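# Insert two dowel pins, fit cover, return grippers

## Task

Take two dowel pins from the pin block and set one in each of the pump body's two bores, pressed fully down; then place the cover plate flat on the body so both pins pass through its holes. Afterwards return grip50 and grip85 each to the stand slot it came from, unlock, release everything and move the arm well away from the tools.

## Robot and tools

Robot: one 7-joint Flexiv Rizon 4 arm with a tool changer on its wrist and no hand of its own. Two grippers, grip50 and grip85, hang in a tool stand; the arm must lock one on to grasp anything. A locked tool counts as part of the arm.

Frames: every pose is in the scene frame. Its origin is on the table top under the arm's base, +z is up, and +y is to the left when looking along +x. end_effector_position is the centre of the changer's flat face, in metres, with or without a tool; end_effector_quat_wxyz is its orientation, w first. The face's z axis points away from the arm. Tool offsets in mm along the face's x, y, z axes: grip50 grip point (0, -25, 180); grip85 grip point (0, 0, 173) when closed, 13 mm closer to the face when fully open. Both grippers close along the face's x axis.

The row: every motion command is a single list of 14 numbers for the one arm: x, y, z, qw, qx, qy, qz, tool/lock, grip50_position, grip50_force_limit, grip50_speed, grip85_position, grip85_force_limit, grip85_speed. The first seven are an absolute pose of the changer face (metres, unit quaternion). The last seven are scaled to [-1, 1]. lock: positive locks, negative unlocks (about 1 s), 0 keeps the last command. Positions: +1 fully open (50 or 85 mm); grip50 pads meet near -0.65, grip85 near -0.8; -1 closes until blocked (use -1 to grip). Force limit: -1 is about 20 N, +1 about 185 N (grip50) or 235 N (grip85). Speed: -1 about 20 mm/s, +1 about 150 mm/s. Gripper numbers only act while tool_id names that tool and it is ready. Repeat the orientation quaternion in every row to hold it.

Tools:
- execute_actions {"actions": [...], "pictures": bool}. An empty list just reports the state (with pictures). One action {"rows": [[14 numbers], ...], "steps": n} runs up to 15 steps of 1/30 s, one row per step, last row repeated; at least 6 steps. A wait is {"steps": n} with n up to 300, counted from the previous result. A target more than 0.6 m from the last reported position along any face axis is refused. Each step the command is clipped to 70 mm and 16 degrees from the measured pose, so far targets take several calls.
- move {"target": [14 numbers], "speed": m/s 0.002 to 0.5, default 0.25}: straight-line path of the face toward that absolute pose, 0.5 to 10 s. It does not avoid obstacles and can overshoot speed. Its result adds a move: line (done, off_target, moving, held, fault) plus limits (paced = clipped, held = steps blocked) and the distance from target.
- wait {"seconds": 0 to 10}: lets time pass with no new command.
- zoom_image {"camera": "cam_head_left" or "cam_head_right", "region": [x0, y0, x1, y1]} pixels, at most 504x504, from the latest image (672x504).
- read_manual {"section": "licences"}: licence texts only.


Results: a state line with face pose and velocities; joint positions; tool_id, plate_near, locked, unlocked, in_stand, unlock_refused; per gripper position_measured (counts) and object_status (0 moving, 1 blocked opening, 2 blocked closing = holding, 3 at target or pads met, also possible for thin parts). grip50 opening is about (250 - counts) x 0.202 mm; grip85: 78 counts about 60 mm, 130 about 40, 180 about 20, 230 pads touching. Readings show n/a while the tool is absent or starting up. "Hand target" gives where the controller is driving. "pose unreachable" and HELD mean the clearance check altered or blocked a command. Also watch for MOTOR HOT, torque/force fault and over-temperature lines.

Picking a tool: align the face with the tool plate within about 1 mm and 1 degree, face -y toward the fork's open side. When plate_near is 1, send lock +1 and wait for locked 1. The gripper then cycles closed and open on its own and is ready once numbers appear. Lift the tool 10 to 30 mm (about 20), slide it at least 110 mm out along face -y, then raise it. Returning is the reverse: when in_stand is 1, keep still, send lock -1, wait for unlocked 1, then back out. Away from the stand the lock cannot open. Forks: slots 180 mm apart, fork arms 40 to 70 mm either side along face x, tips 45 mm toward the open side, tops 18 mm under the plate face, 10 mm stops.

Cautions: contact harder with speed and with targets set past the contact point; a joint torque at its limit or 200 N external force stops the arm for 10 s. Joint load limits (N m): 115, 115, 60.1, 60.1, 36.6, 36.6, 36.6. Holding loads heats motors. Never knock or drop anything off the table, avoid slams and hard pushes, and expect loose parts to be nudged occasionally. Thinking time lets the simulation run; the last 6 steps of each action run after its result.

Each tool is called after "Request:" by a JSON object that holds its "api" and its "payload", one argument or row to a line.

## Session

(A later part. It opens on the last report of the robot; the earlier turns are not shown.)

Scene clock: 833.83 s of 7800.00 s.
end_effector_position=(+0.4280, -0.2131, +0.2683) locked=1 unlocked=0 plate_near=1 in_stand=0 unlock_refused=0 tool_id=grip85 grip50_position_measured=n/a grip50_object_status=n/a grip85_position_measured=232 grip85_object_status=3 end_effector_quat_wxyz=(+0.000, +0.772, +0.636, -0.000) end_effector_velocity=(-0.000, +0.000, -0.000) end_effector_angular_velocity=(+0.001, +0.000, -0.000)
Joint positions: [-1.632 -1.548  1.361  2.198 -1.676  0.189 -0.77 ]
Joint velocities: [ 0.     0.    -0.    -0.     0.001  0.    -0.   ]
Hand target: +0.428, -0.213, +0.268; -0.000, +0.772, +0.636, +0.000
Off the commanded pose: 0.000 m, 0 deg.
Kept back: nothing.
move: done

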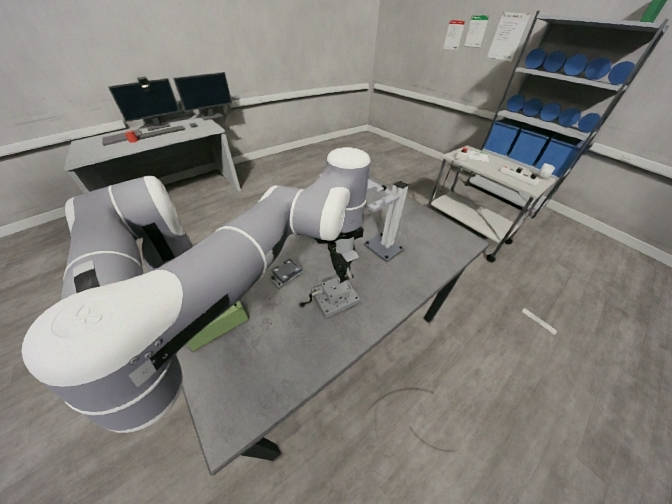

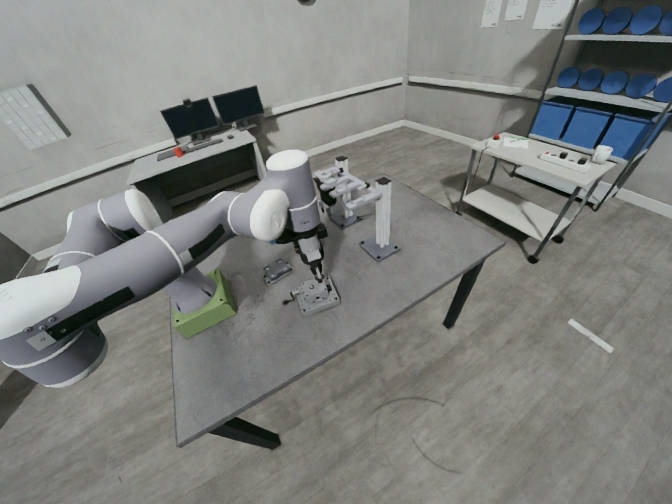

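It's sliding down.

Request:
{"api": "move", "payload": {
  "target": [0.428,-0.213,0.2645,0,0.772,0.636,0,0,1,0,0,-1,-0.3,1],
  "speed": 0.004
}}

Request:
{"api": "move", "payload": {
  "target": [0.428,-0.213,0.28,0,0.772,0.636,0,0,1,0,0,-1,-0.3,1],
  "speed": 0.05
}}

Request:
{"api": "move", "payload": {
  "target": [0.380,-0.222,0.275,0,0.772,0.636,0,0,1,0,0,-1,-0.3,1],
  "speed": 0.1
}}

Request:
{"api": "move", "payload": {
  "target": [0.380,-0.222,0.2645,0,0.772,0.636,0,0,1,0,0,-1,-0.3,1],
  "speed": 0.004
}}

Request:
{"api": "move", "payload": {
  "target": [0.380,-0.222,0.325,0,0.772,0.636,0,0,1,0,0,1,-0.3,1],
  "speed": 0.1
}}

Request:
{"api": "move", "payload": {
  "target": [0.5217,-0.0937,0.325,0,0.6945,0.7195,0,0,1,0,0,1,-0.3,1],
  "speed": 0.15
}}

Request:
{"api": "zoom_image", "payload": {
  "camera": "cam_head_right",
  "region": [285,260,345,320]
}}

Request:
{"api": "zoom_image", "payload": {
  "camera": "cam_head_left",
  "region": [305,260,365,320]
}}

Scene clock: 835.70 s of 7800.00 s.
end_effector_position=(+0.4280, -0.2130, +0.2648) locked=1 unlocked=0 plate_near=1 in_stand=0 unlock_refused=0 tool_id=grip85 grip50_position_measured=n/a grip50_object_status=n/a grip85_position_measured=232 grip85_object_status=3 end_effector_quat_wxyz=(+0.000, +0.772, +0.636, -0.000) end_effector_velocity=(-0.000, +0.000, -0.000) end_effector_angular_velocity=(-0.000, +0.000, +0.000)
Joint positions: [-1.632 -1.552  1.353  2.198 -1.684  0.193 -0.769]
Joint velocities: [-0.  0. -0.  0.  0. -0.  0.]
Hand target: +0.428, -0.213, +0.265; -0.000, +0.772, +0.636, +0.000
Off the commanded pose: 0.000 m, 0 deg.
Kept back: nothing.
move: done

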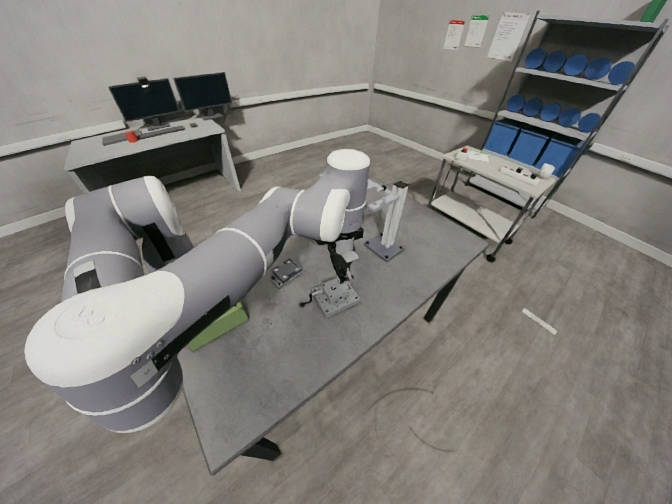

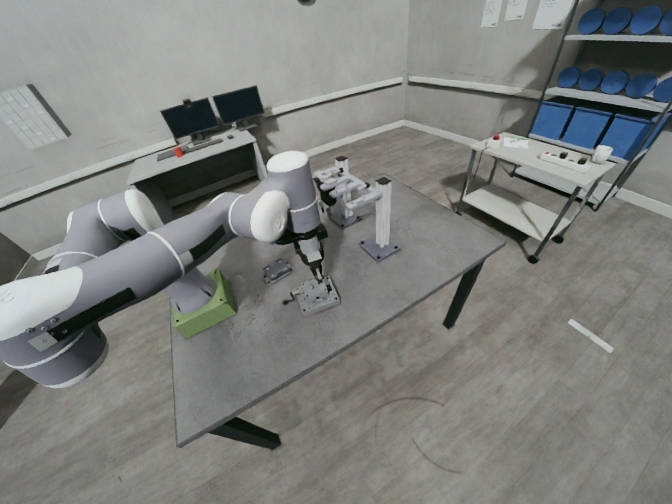

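Scene clock: 836.40 s of 7800.00 s.
end_effector_position=(+0.4281, -0.2129, +0.2801) locked=1 unlocked=0 plate_near=1 in_stand=0 unlock_refused=0 tool_id=grip85 grip50_position_measured=n/a grip50_object_status=n/a grip85_position_measured=232 grip85_object_status=3 end_effector_quat_wxyz=(+0.000, +0.772, +0.636, +0.000) end_effector_velocity=(-0.000, +0.000, +0.000) end_effector_angular_velocity=(+0.000, +0.000, -0.001)
Joint positions: [-1.632 -1.534  1.387  2.2   -1.649  0.176 -0.772]
Joint velocities: [ 0.     0.     0.     0.     0.001 -0.     0.002]
Hand target: +0.428, -0.213, +0.280; +0.000, +0.772, +0.636, -0.000
Off the commanded pose: 0.000 m, 0 deg.
Kept back: nothing.
move: done

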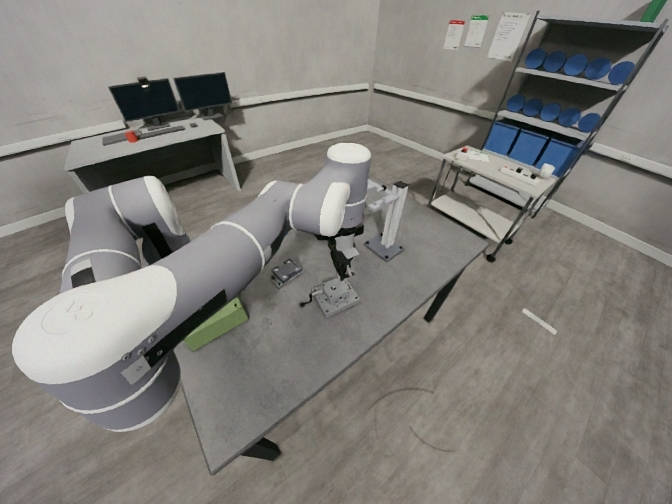

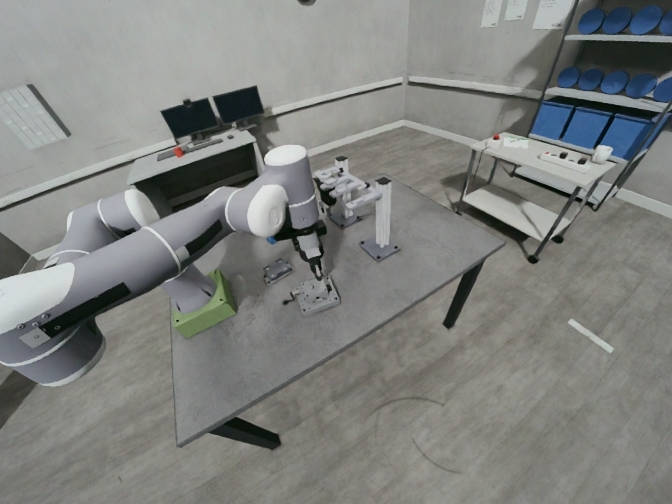

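Scene clock: 837.20 s of 7800.00 s.
end_effector_position=(+0.3798, -0.2220, +0.2748) locked=1 unlocked=0 plate_near=1 in_stand=0 unlock_refused=0 tool_id=grip85 grip50_position_measured=n/a grip50_object_status=n/a grip85_position_measured=232 grip85_object_status=3 end_effector_quat_wxyz=(-0.000, +0.772, +0.636, -0.000) end_effector_velocity=(+0.000, +0.000, +0.000) end_effector_angular_velocity=(-0.000, -0.000, +0.000)
Joint positions: [-1.775 -1.535  1.362  2.3   -1.683  0.184 -0.812]
Joint velocities: [ 0.001  0.     0.    -0.     0.     0.    -0.   ]
Hand target: +0.380, -0.222, +0.275; +0.000, +0.772, +0.636, -0.000
Off the commanded pose: 0.000 m, 0 deg.
Kept back: nothing.
move: done

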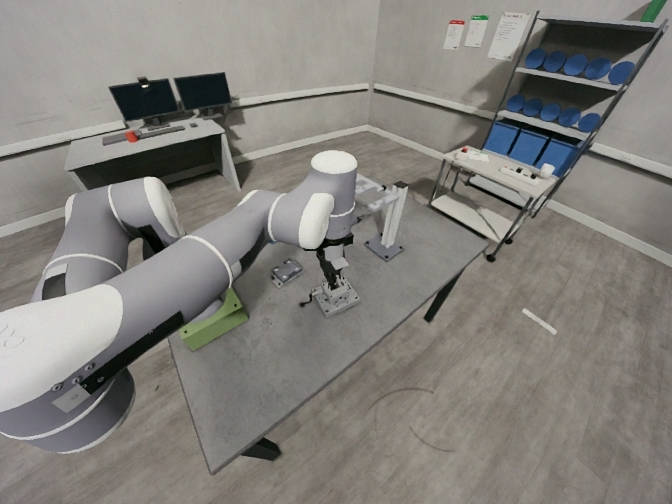

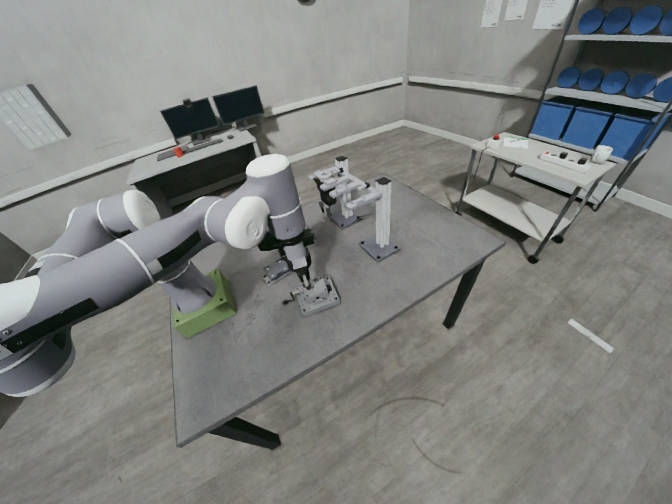

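Scene clock: 849.67 s of 7800.00 s.
end_effector_position=(+0.3784, -0.2209, +0.2707) locked=1 unlocked=0 plate_near=1 in_stand=0 unlock_refused=0 tool_id=grip85 grip50_position_measured=n/a grip50_object_status=n/a grip85_position_measured=232 grip85_object_status=3 end_effector_quat_wxyz=(+0.003, +0.771, +0.637, -0.002) end_effector_velocity=(-0.000, -0.000, -0.000) end_effector_angular_velocity=(-0.000, +0.000, -0.001)
Joint positions: [-1.779 -1.557  1.358  2.306 -1.71   0.17  -0.81 ]
Joint velocities: [-0.     0.    -0.    -0.    -0.001  0.     0.001]
Hand target: +0.379, -0.221, +0.270; +0.003, +0.771, +0.637, -0.001
Off the commanded pose: 0.007 m, 0 deg.
FORCE FAULT: contact force on the arm reached its limit, and the arm stopped for 10 seconds. The contact can be on any part of the arm, not only on its tool. The arm's remaining commands of this call were not run. The arm holds still and accepts commands again. Move the arm away from the contact; if what it grips holds it there, let go first. Pushing or pulling that hard again can fault the arm again.
Kept back: nothing.
move: fault

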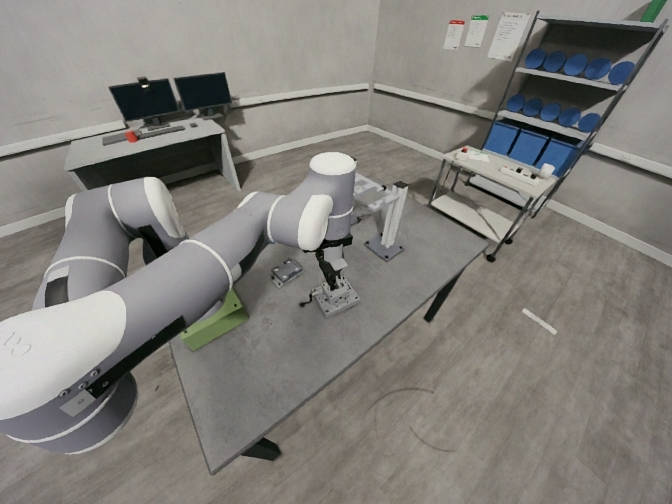

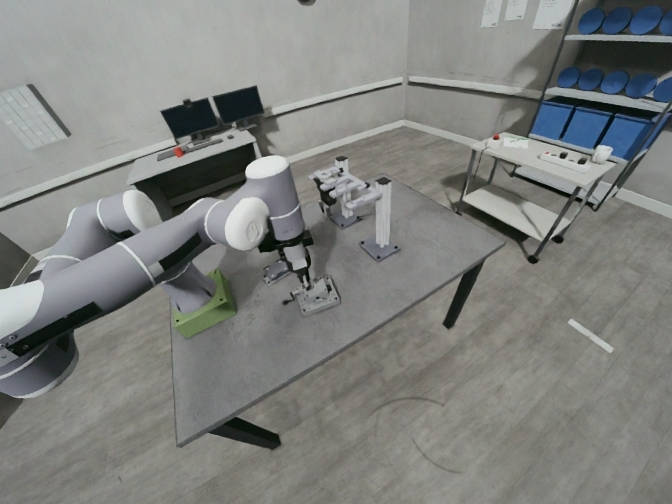

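not run: a fault stop came before this call.

not run: a fault stop came before this call.

Region (285, 260, 345, 320) of cam_head_right's 672x504 image, scaled by 8.400, with more detail than that image has.

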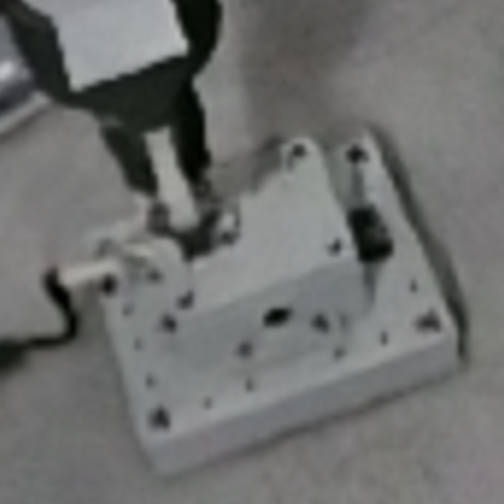

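Region (305, 260, 365, 320) of cam_head_left's 672x504 image, scaled by 8.400, with more detail than that image has.

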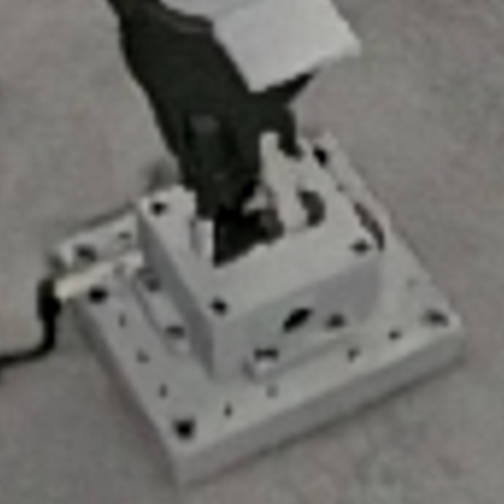

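Hit the shaft. Cover looks flat.

Request:
{"api": "move", "payload": {
  "target": [0.380,-0.222,0.325,0,0.772,0.636,0,0,1,0,0,1,-0.3,1],
  "speed": 0.1
}}

Request:
{"api": "move", "payload": {
  "target": [0.5217,-0.0937,0.325,0,0.6945,0.7195,0,0,1,0,0,1,-0.3,1],
  "speed": 0.15
}}

Request:
{"api": "zoom_image", "payload": {
  "camera": "cam_head_right",
  "region": [285,260,345,320]
}}

Request:
{"api": "zoom_image", "payload": {
  "camera": "cam_head_left",
  "region": [305,260,365,320]
}}

Request:
{"api": "move", "payload": {
  "target": [0.6517,-0.0891,0.325,0,0.6945,0.7195,0,0,1,0,0,1,-0.3,1],
  "speed": 0.06
}}

Request:
{"api": "move", "payload": {
  "target": [0.6517,-0.0891,0.3035,0,0.6945,0.7195,0,0,1,0,0,1,-0.3,1],
  "speed": 0.01
}}

Request:
{"api": "move", "payload": {
  "target": [0.6517,-0.0891,0.3035,0,0.6945,0.7195,0,-1,1,0,0,1,-0.3,1]
}}

Request:
{"api": "wait", "payload": {
  "seconds": 1
}}

Scene clock: 851.00 s of 7800.00 s.
end_effector_position=(+0.3800, -0.2218, +0.3251) locked=1 unlocked=0 plate_near=1 in_stand=0 unlock_refused=0 tool_id=grip85 grip50_position_measured=n/a grip50_object_status=n/a grip85_position_measured=3 grip85_object_status=0 end_effector_quat_wxyz=(+0.000, +0.772, +0.636, +0.000) end_effector_velocity=(+0.000, -0.000, +0.000) end_effector_angular_velocity=(+0.000, -0.000, -0.000)
Joint positions: [-1.774 -1.494  1.498  2.295 -1.561  0.111 -0.826]
Joint velocities: [ 0. -0.  0. -0.  0.  0.  0.]
Hand target: +0.380, -0.222, +0.325; +0.000, +0.772, +0.636, -0.000
Off the commanded pose: 0.000 m, 0 deg.
Kept back: nothing.
move: done

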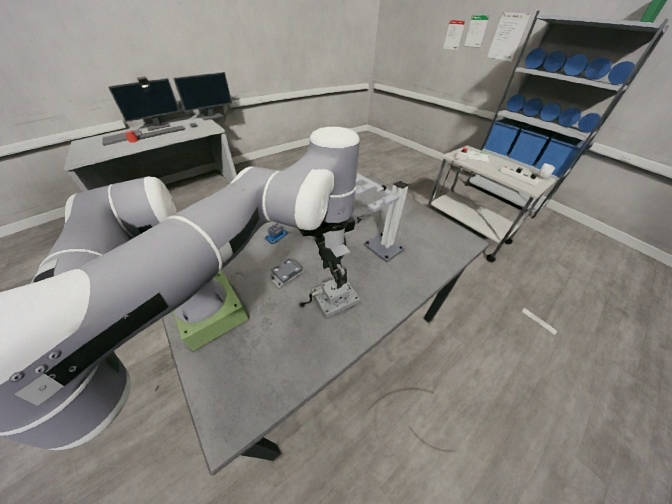

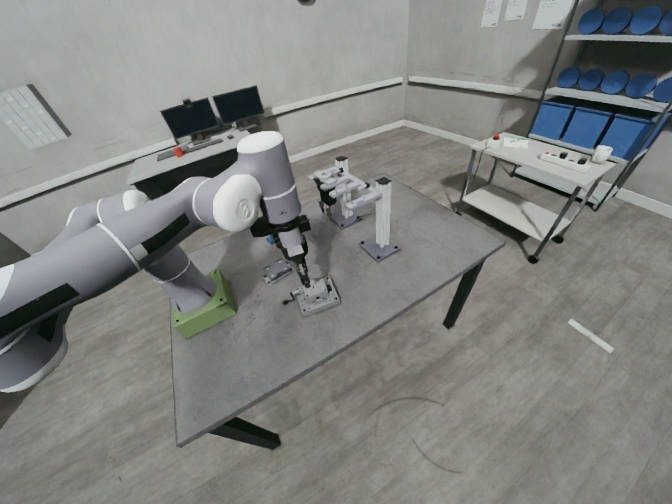

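Scene clock: 852.63 s of 7800.00 s.
end_effector_position=(+0.5220, -0.0937, +0.3256) locked=1 unlocked=0 plate_near=1 in_stand=0 unlock_refused=0 tool_id=grip85 grip50_position_measured=n/a grip50_object_status=n/a grip85_position_measured=3 grip85_object_status=3 end_effector_quat_wxyz=(+0.000, +0.695, +0.719, +0.001) end_effector_velocity=(-0.000, -0.000, -0.000) end_effector_angular_velocity=(+0.000, +0.000, -0.001)
Joint positions: [-1.247 -1.488  1.491  2.054 -1.535  0.117 -0.77 ]
Joint velocities: [-0.001 -0.    -0.     0.     0.     0.     0.   ]
Hand target: +0.522, -0.094, +0.325; -0.000, +0.694, +0.719, +0.001
Off the commanded pose: 0.001 m, 0 deg.
Kept back: nothing.
move: done

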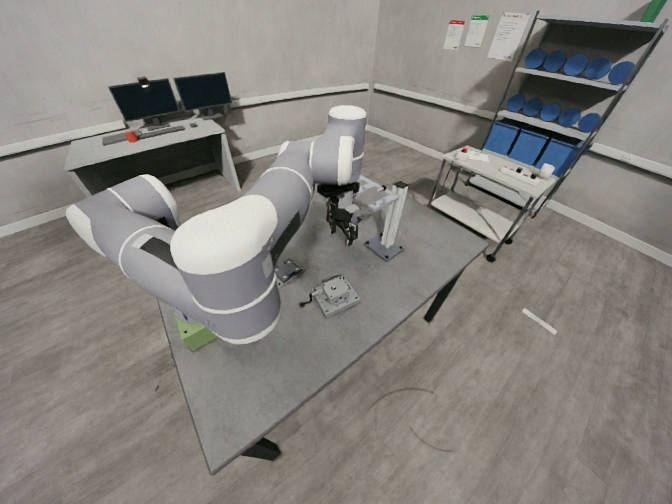

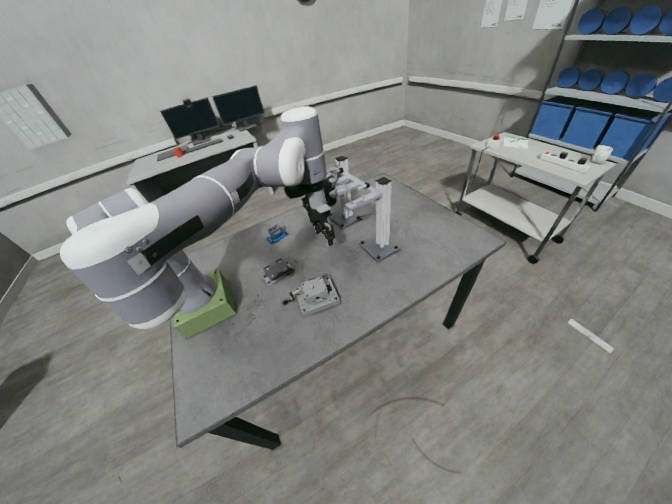

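Region (285, 260, 345, 320) of cam_head_right's 672x504 image, scaled by 8.400, with more detail than that image has.

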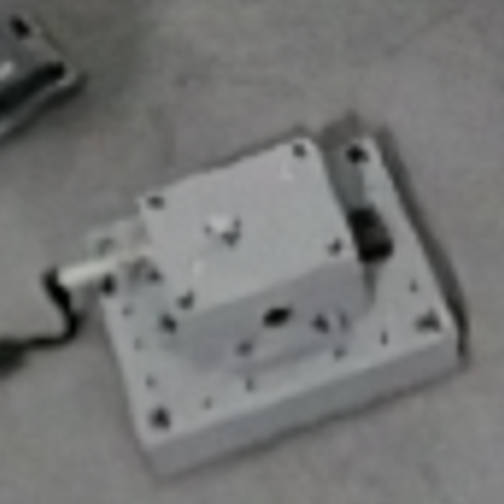

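Region (305, 260, 365, 320) of cam_head_left's 672x504 image, scaled by 8.400, with more detail than that image has.

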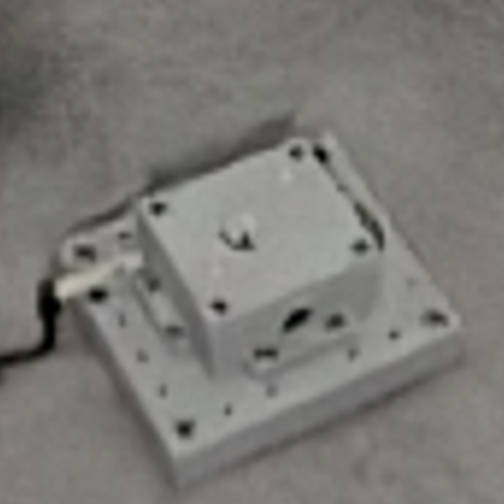

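Scene clock: 855.07 s of 7800.00 s.
end_effector_position=(+0.6519, -0.0891, +0.3258) locked=1 unlocked=0 plate_near=1 in_stand=0 unlock_refused=0 tool_id=grip85 grip50_position_measured=n/a grip50_object_status=n/a grip85_position_measured=3 grip85_object_status=3 end_effector_quat_wxyz=(+0.000, +0.695, +0.719, +0.001) end_effector_velocity=(-0.000, -0.000, -0.000) end_effector_angular_velocity=(-0.000, +0.000, +0.000)
Joint positions: [-0.956 -1.499  1.481  1.673 -1.509  0.104 -0.861]
Joint velocities: [-0.  0. -0.  0.  0.  0. -0.]
Hand target: +0.652, -0.089, +0.326; -0.000, +0.695, +0.719, +0.001
Off the commanded pose: 0.001 m, 0 deg.
Kept back: nothing.
move: done

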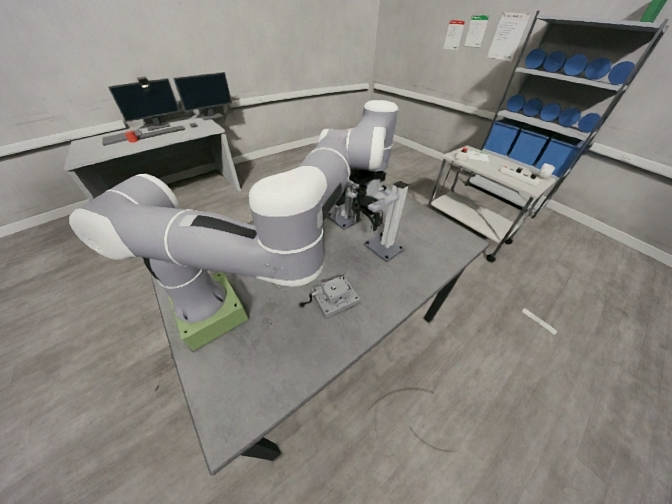

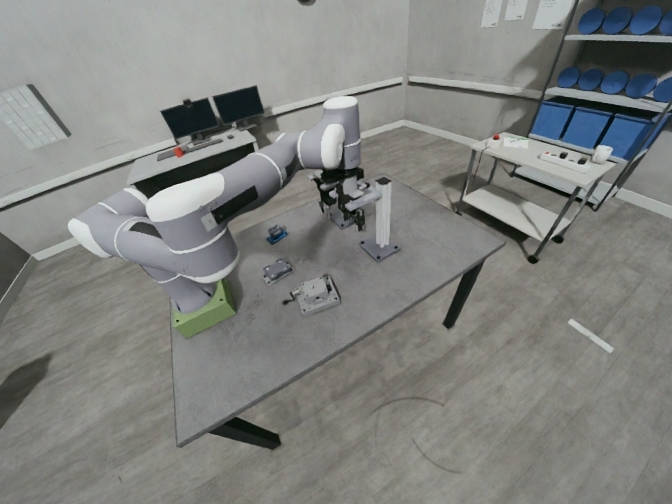

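Scene clock: 857.50 s of 7800.00 s.
end_effector_position=(+0.6520, -0.0891, +0.3044) locked=1 unlocked=0 plate_near=1 in_stand=1 unlock_refused=0 tool_id=grip85 grip50_position_measured=n/a grip50_object_status=n/a grip85_position_measured=3 grip85_object_status=3 end_effector_quat_wxyz=(+0.000, +0.694, +0.720, +0.001) end_effector_velocity=(-0.000, -0.000, +0.000) end_effector_angular_velocity=(+0.000, +0.000, -0.001)
Joint positions: [-0.957 -1.523  1.451  1.677 -1.537  0.131 -0.857]
Joint velocities: [-0.     0.     0.    -0.     0.001 -0.     0.   ]
Hand target: +0.652, -0.089, +0.304; -0.000, +0.695, +0.719, +0.000
Off the commanded pose: 0.001 m, 0 deg.
Kept back: nothing.
move: done

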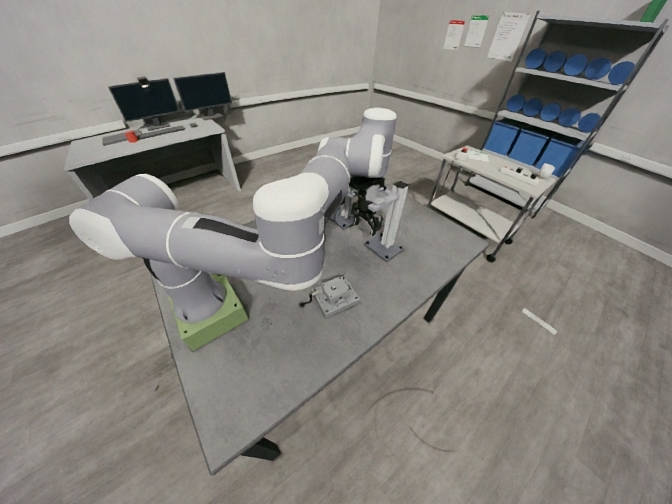

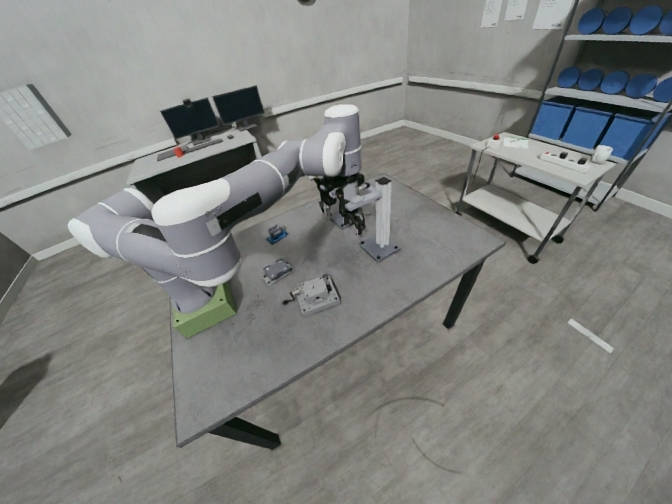

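Scene clock: 858.20 s of 7800.00 s.
end_effector_position=(+0.6519, -0.0891, +0.3042) locked=0 unlocked=0 plate_near=1 in_stand=1 unlock_refused=0 tool_id=none grip50_position_measured=n/a grip50_object_status=n/a grip85_position_measured=n/a grip85_object_status=n/a end_effector_quat_wxyz=(+0.000, +0.694, +0.720, +0.000) end_effector_velocity=(+0.000, -0.000, +0.000) end_effector_angular_velocity=(+0.000, -0.000, +0.000)
Joint positions: [-0.957 -1.523  1.45   1.677 -1.537  0.131 -0.857]
Joint velocities: [-0. -0.  0. -0.  0.  0. -0.]
Hand target: +0.652, -0.089, +0.303; +0.000, +0.694, +0.719, -0.000
Off the commanded pose: 0.001 m, 0 deg.
Kept back: nothing.
move: done

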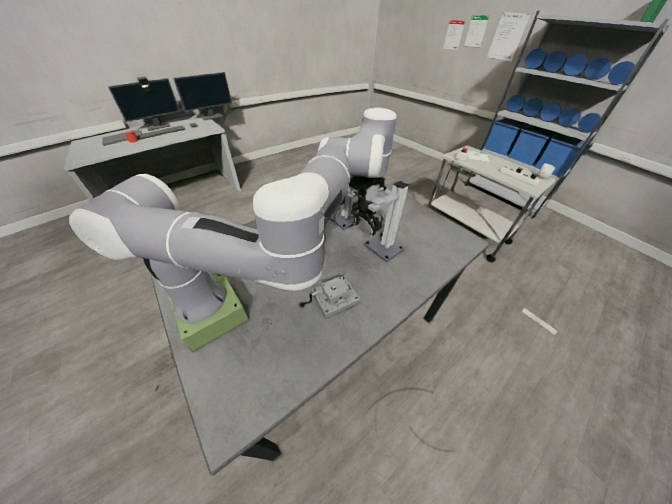

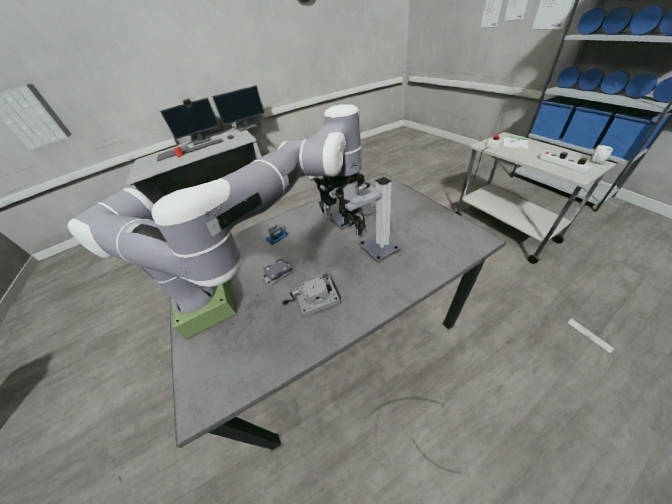

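Scene clock: 859.20 s of 7800.00 s.
end_effector_position=(+0.6519, -0.0891, +0.3042) locked=0 unlocked=1 plate_near=1 in_stand=1 unlock_refused=0 tool_id=none grip50_position_measured=n/a grip50_object_status=n/a grip85_position_measured=n/a grip85_object_status=n/a end_effector_quat_wxyz=(+0.000, +0.694, +0.720, +0.000) end_effector_velocity=(+0.000, -0.000, -0.000) end_effector_angular_velocity=(-0.001, -0.001, +0.000)
Joint positions: [-0.957 -1.523  1.45   1.677 -1.537  0.131 -0.857]
Joint velocities: [ 0.    -0.    -0.    -0.    -0.001 -0.    -0.   ]
Hand target: +0.652, -0.089, +0.303; +0.000, +0.694, +0.719, -0.000
Off the commanded pose: 0.001 m, 0 deg.
Kept back: nothing.
Steps of this call (steps 1 to 30: nothing new was sent). Readings (end_effector_position | what the end effector reports):
1: (+0.6519, -0.0891, +0.3042) | locked=0 unlocked=0 plate_near=1 in_stand=1 unlock_refused=0 tool_id=none grip50_position_measured=n/a grip50_object_status=n/a grip85_position_measured=n/a grip85_object_status=n/a
2: (+0.6519, -0.0891, +0.3042) | locked=0 unlocked=0 plate_near=1 in_stand=1 unlock_refused=0 tool_id=none grip50_position_measured=n/a grip50_object_status=n/a grip85_position_measured=n/a grip85_object_status=n/a
4: (+0.6519, -0.0891, +0.3042) | locked=0 unlocked=1 plate_near=1 in_stand=1 unlock_refused=0 tool_id=none grip50_position_measured=n/a grip50_object_status=n/a grip85_position_measured=n/a grip85_object_status=n/a
8: (+0.6519, -0.0891, +0.3042) | locked=0 unlocked=1 plate_near=1 in_stand=1 unlock_refused=0 tool_id=none grip50_position_measured=n/a grip50_object_status=n/a grip85_position_measured=n/a grip85_object_status=n/a
30: the state above

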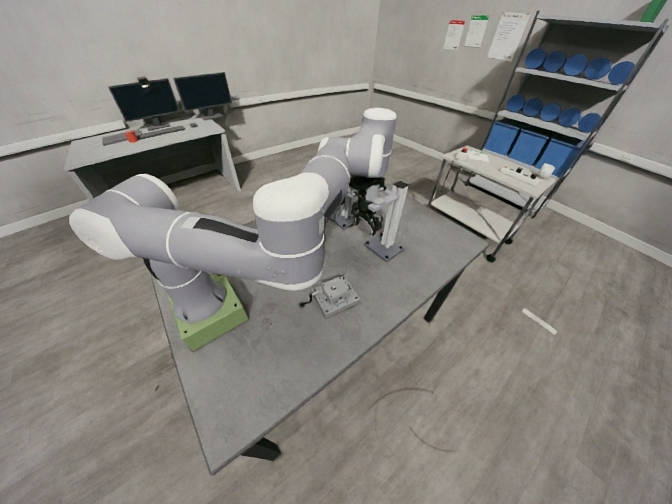

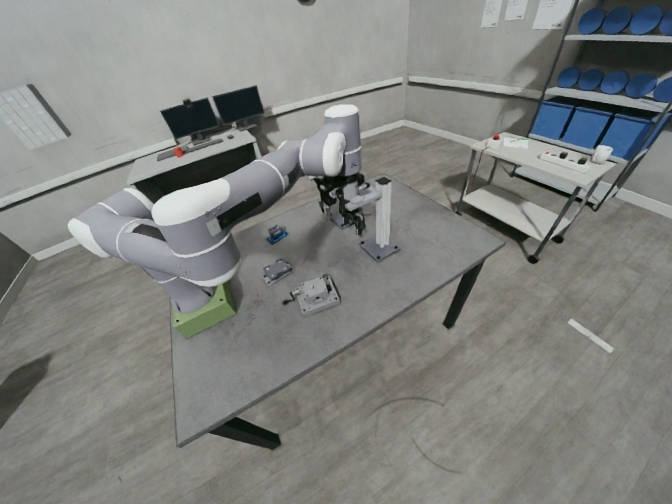

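Pins visible in the holes; flat.

Request:
{"api": "move", "payload": {
  "target": [0.6517,-0.0891,0.36,0,0.6945,0.7195,0,0,1,0,0,1,-0.3,1],
  "speed": 0.05
}}

Request:
{"api": "move", "payload": {
  "target": [0.42,-0.05,0.42,0,0.6945,0.7195,0,0,1,0,0,1,-0.3,1]
}}

Request:
{"api": "finished_scene", "payload": {
  "scene": 1
}}

Scene clock: 860.83 s of 7800.00 s.
end_effector_position=(+0.6516, -0.0889, +0.3601) locked=0 unlocked=1 plate_near=0 in_stand=0 unlock_refused=0 tool_id=none grip50_position_measured=n/a grip50_object_status=n/a grip85_position_measured=n/a grip85_object_status=n/a end_effector_quat_wxyz=(+0.000, +0.694, +0.719, +0.000) end_effector_velocity=(+0.000, -0.000, -0.000) end_effector_angular_velocity=(-0.000, +0.000, -0.000)
Joint positions: [-0.952 -1.457  1.526  1.661 -1.462  0.061 -0.868]
Joint velocities: [-0. -0. -0. -0. -0. -0.  0.]
Hand target: +0.652, -0.089, +0.360; +0.000, +0.694, +0.720, -0.000
Off the commanded pose: 0.000 m, 0 deg.
Kept back: nothing.
move: done

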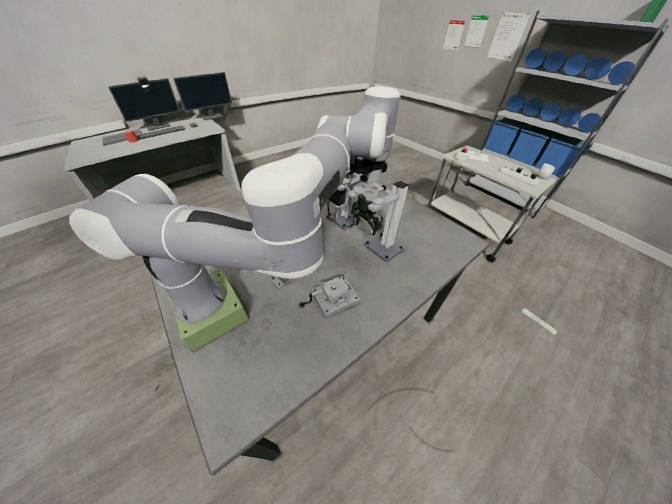

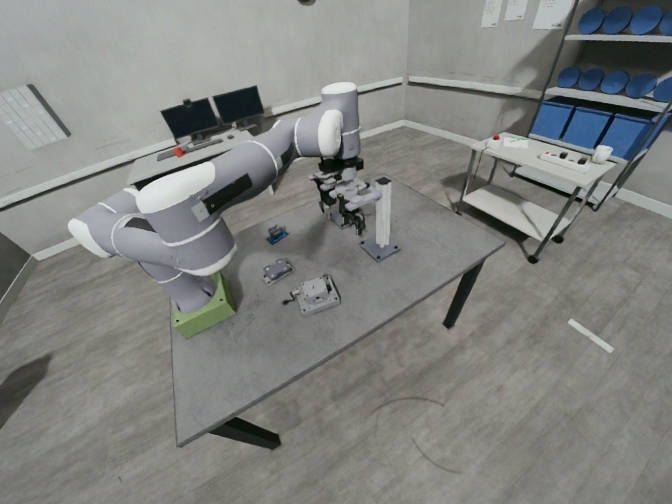

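Scene clock: 862.20 s of 7800.00 s.
end_effector_position=(+0.4197, -0.0496, +0.4189) locked=0 unlocked=1 plate_near=0 in_stand=0 unlock_refused=0 tool_id=none grip50_position_measured=n/a grip50_object_status=n/a grip85_position_measured=n/a grip85_object_status=n/a end_effector_quat_wxyz=(+0.000, +0.695, +0.719, -0.001) end_effector_velocity=(+0.000, +0.000, -0.000) end_effector_angular_velocity=(+0.000, +0.000, +0.000)
Joint positions: [-1.39  -1.376  1.74   2.279 -1.315  0.005 -0.665]
Joint velocities: [ 0.001 -0.    -0.     0.     0.     0.     0.001]
Hand target: +0.420, -0.050, +0.419; +0.000, +0.694, +0.720, -0.001
Off the commanded pose: 0.001 m, 0 deg.
Kept back: nothing.
move: done

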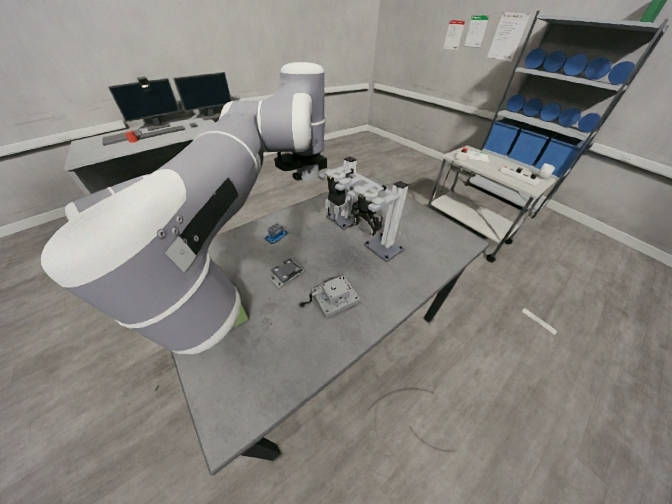

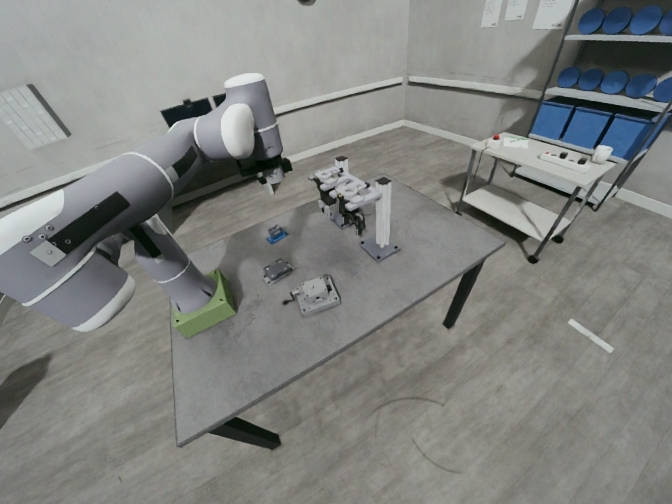

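The scene is finished: the task was done.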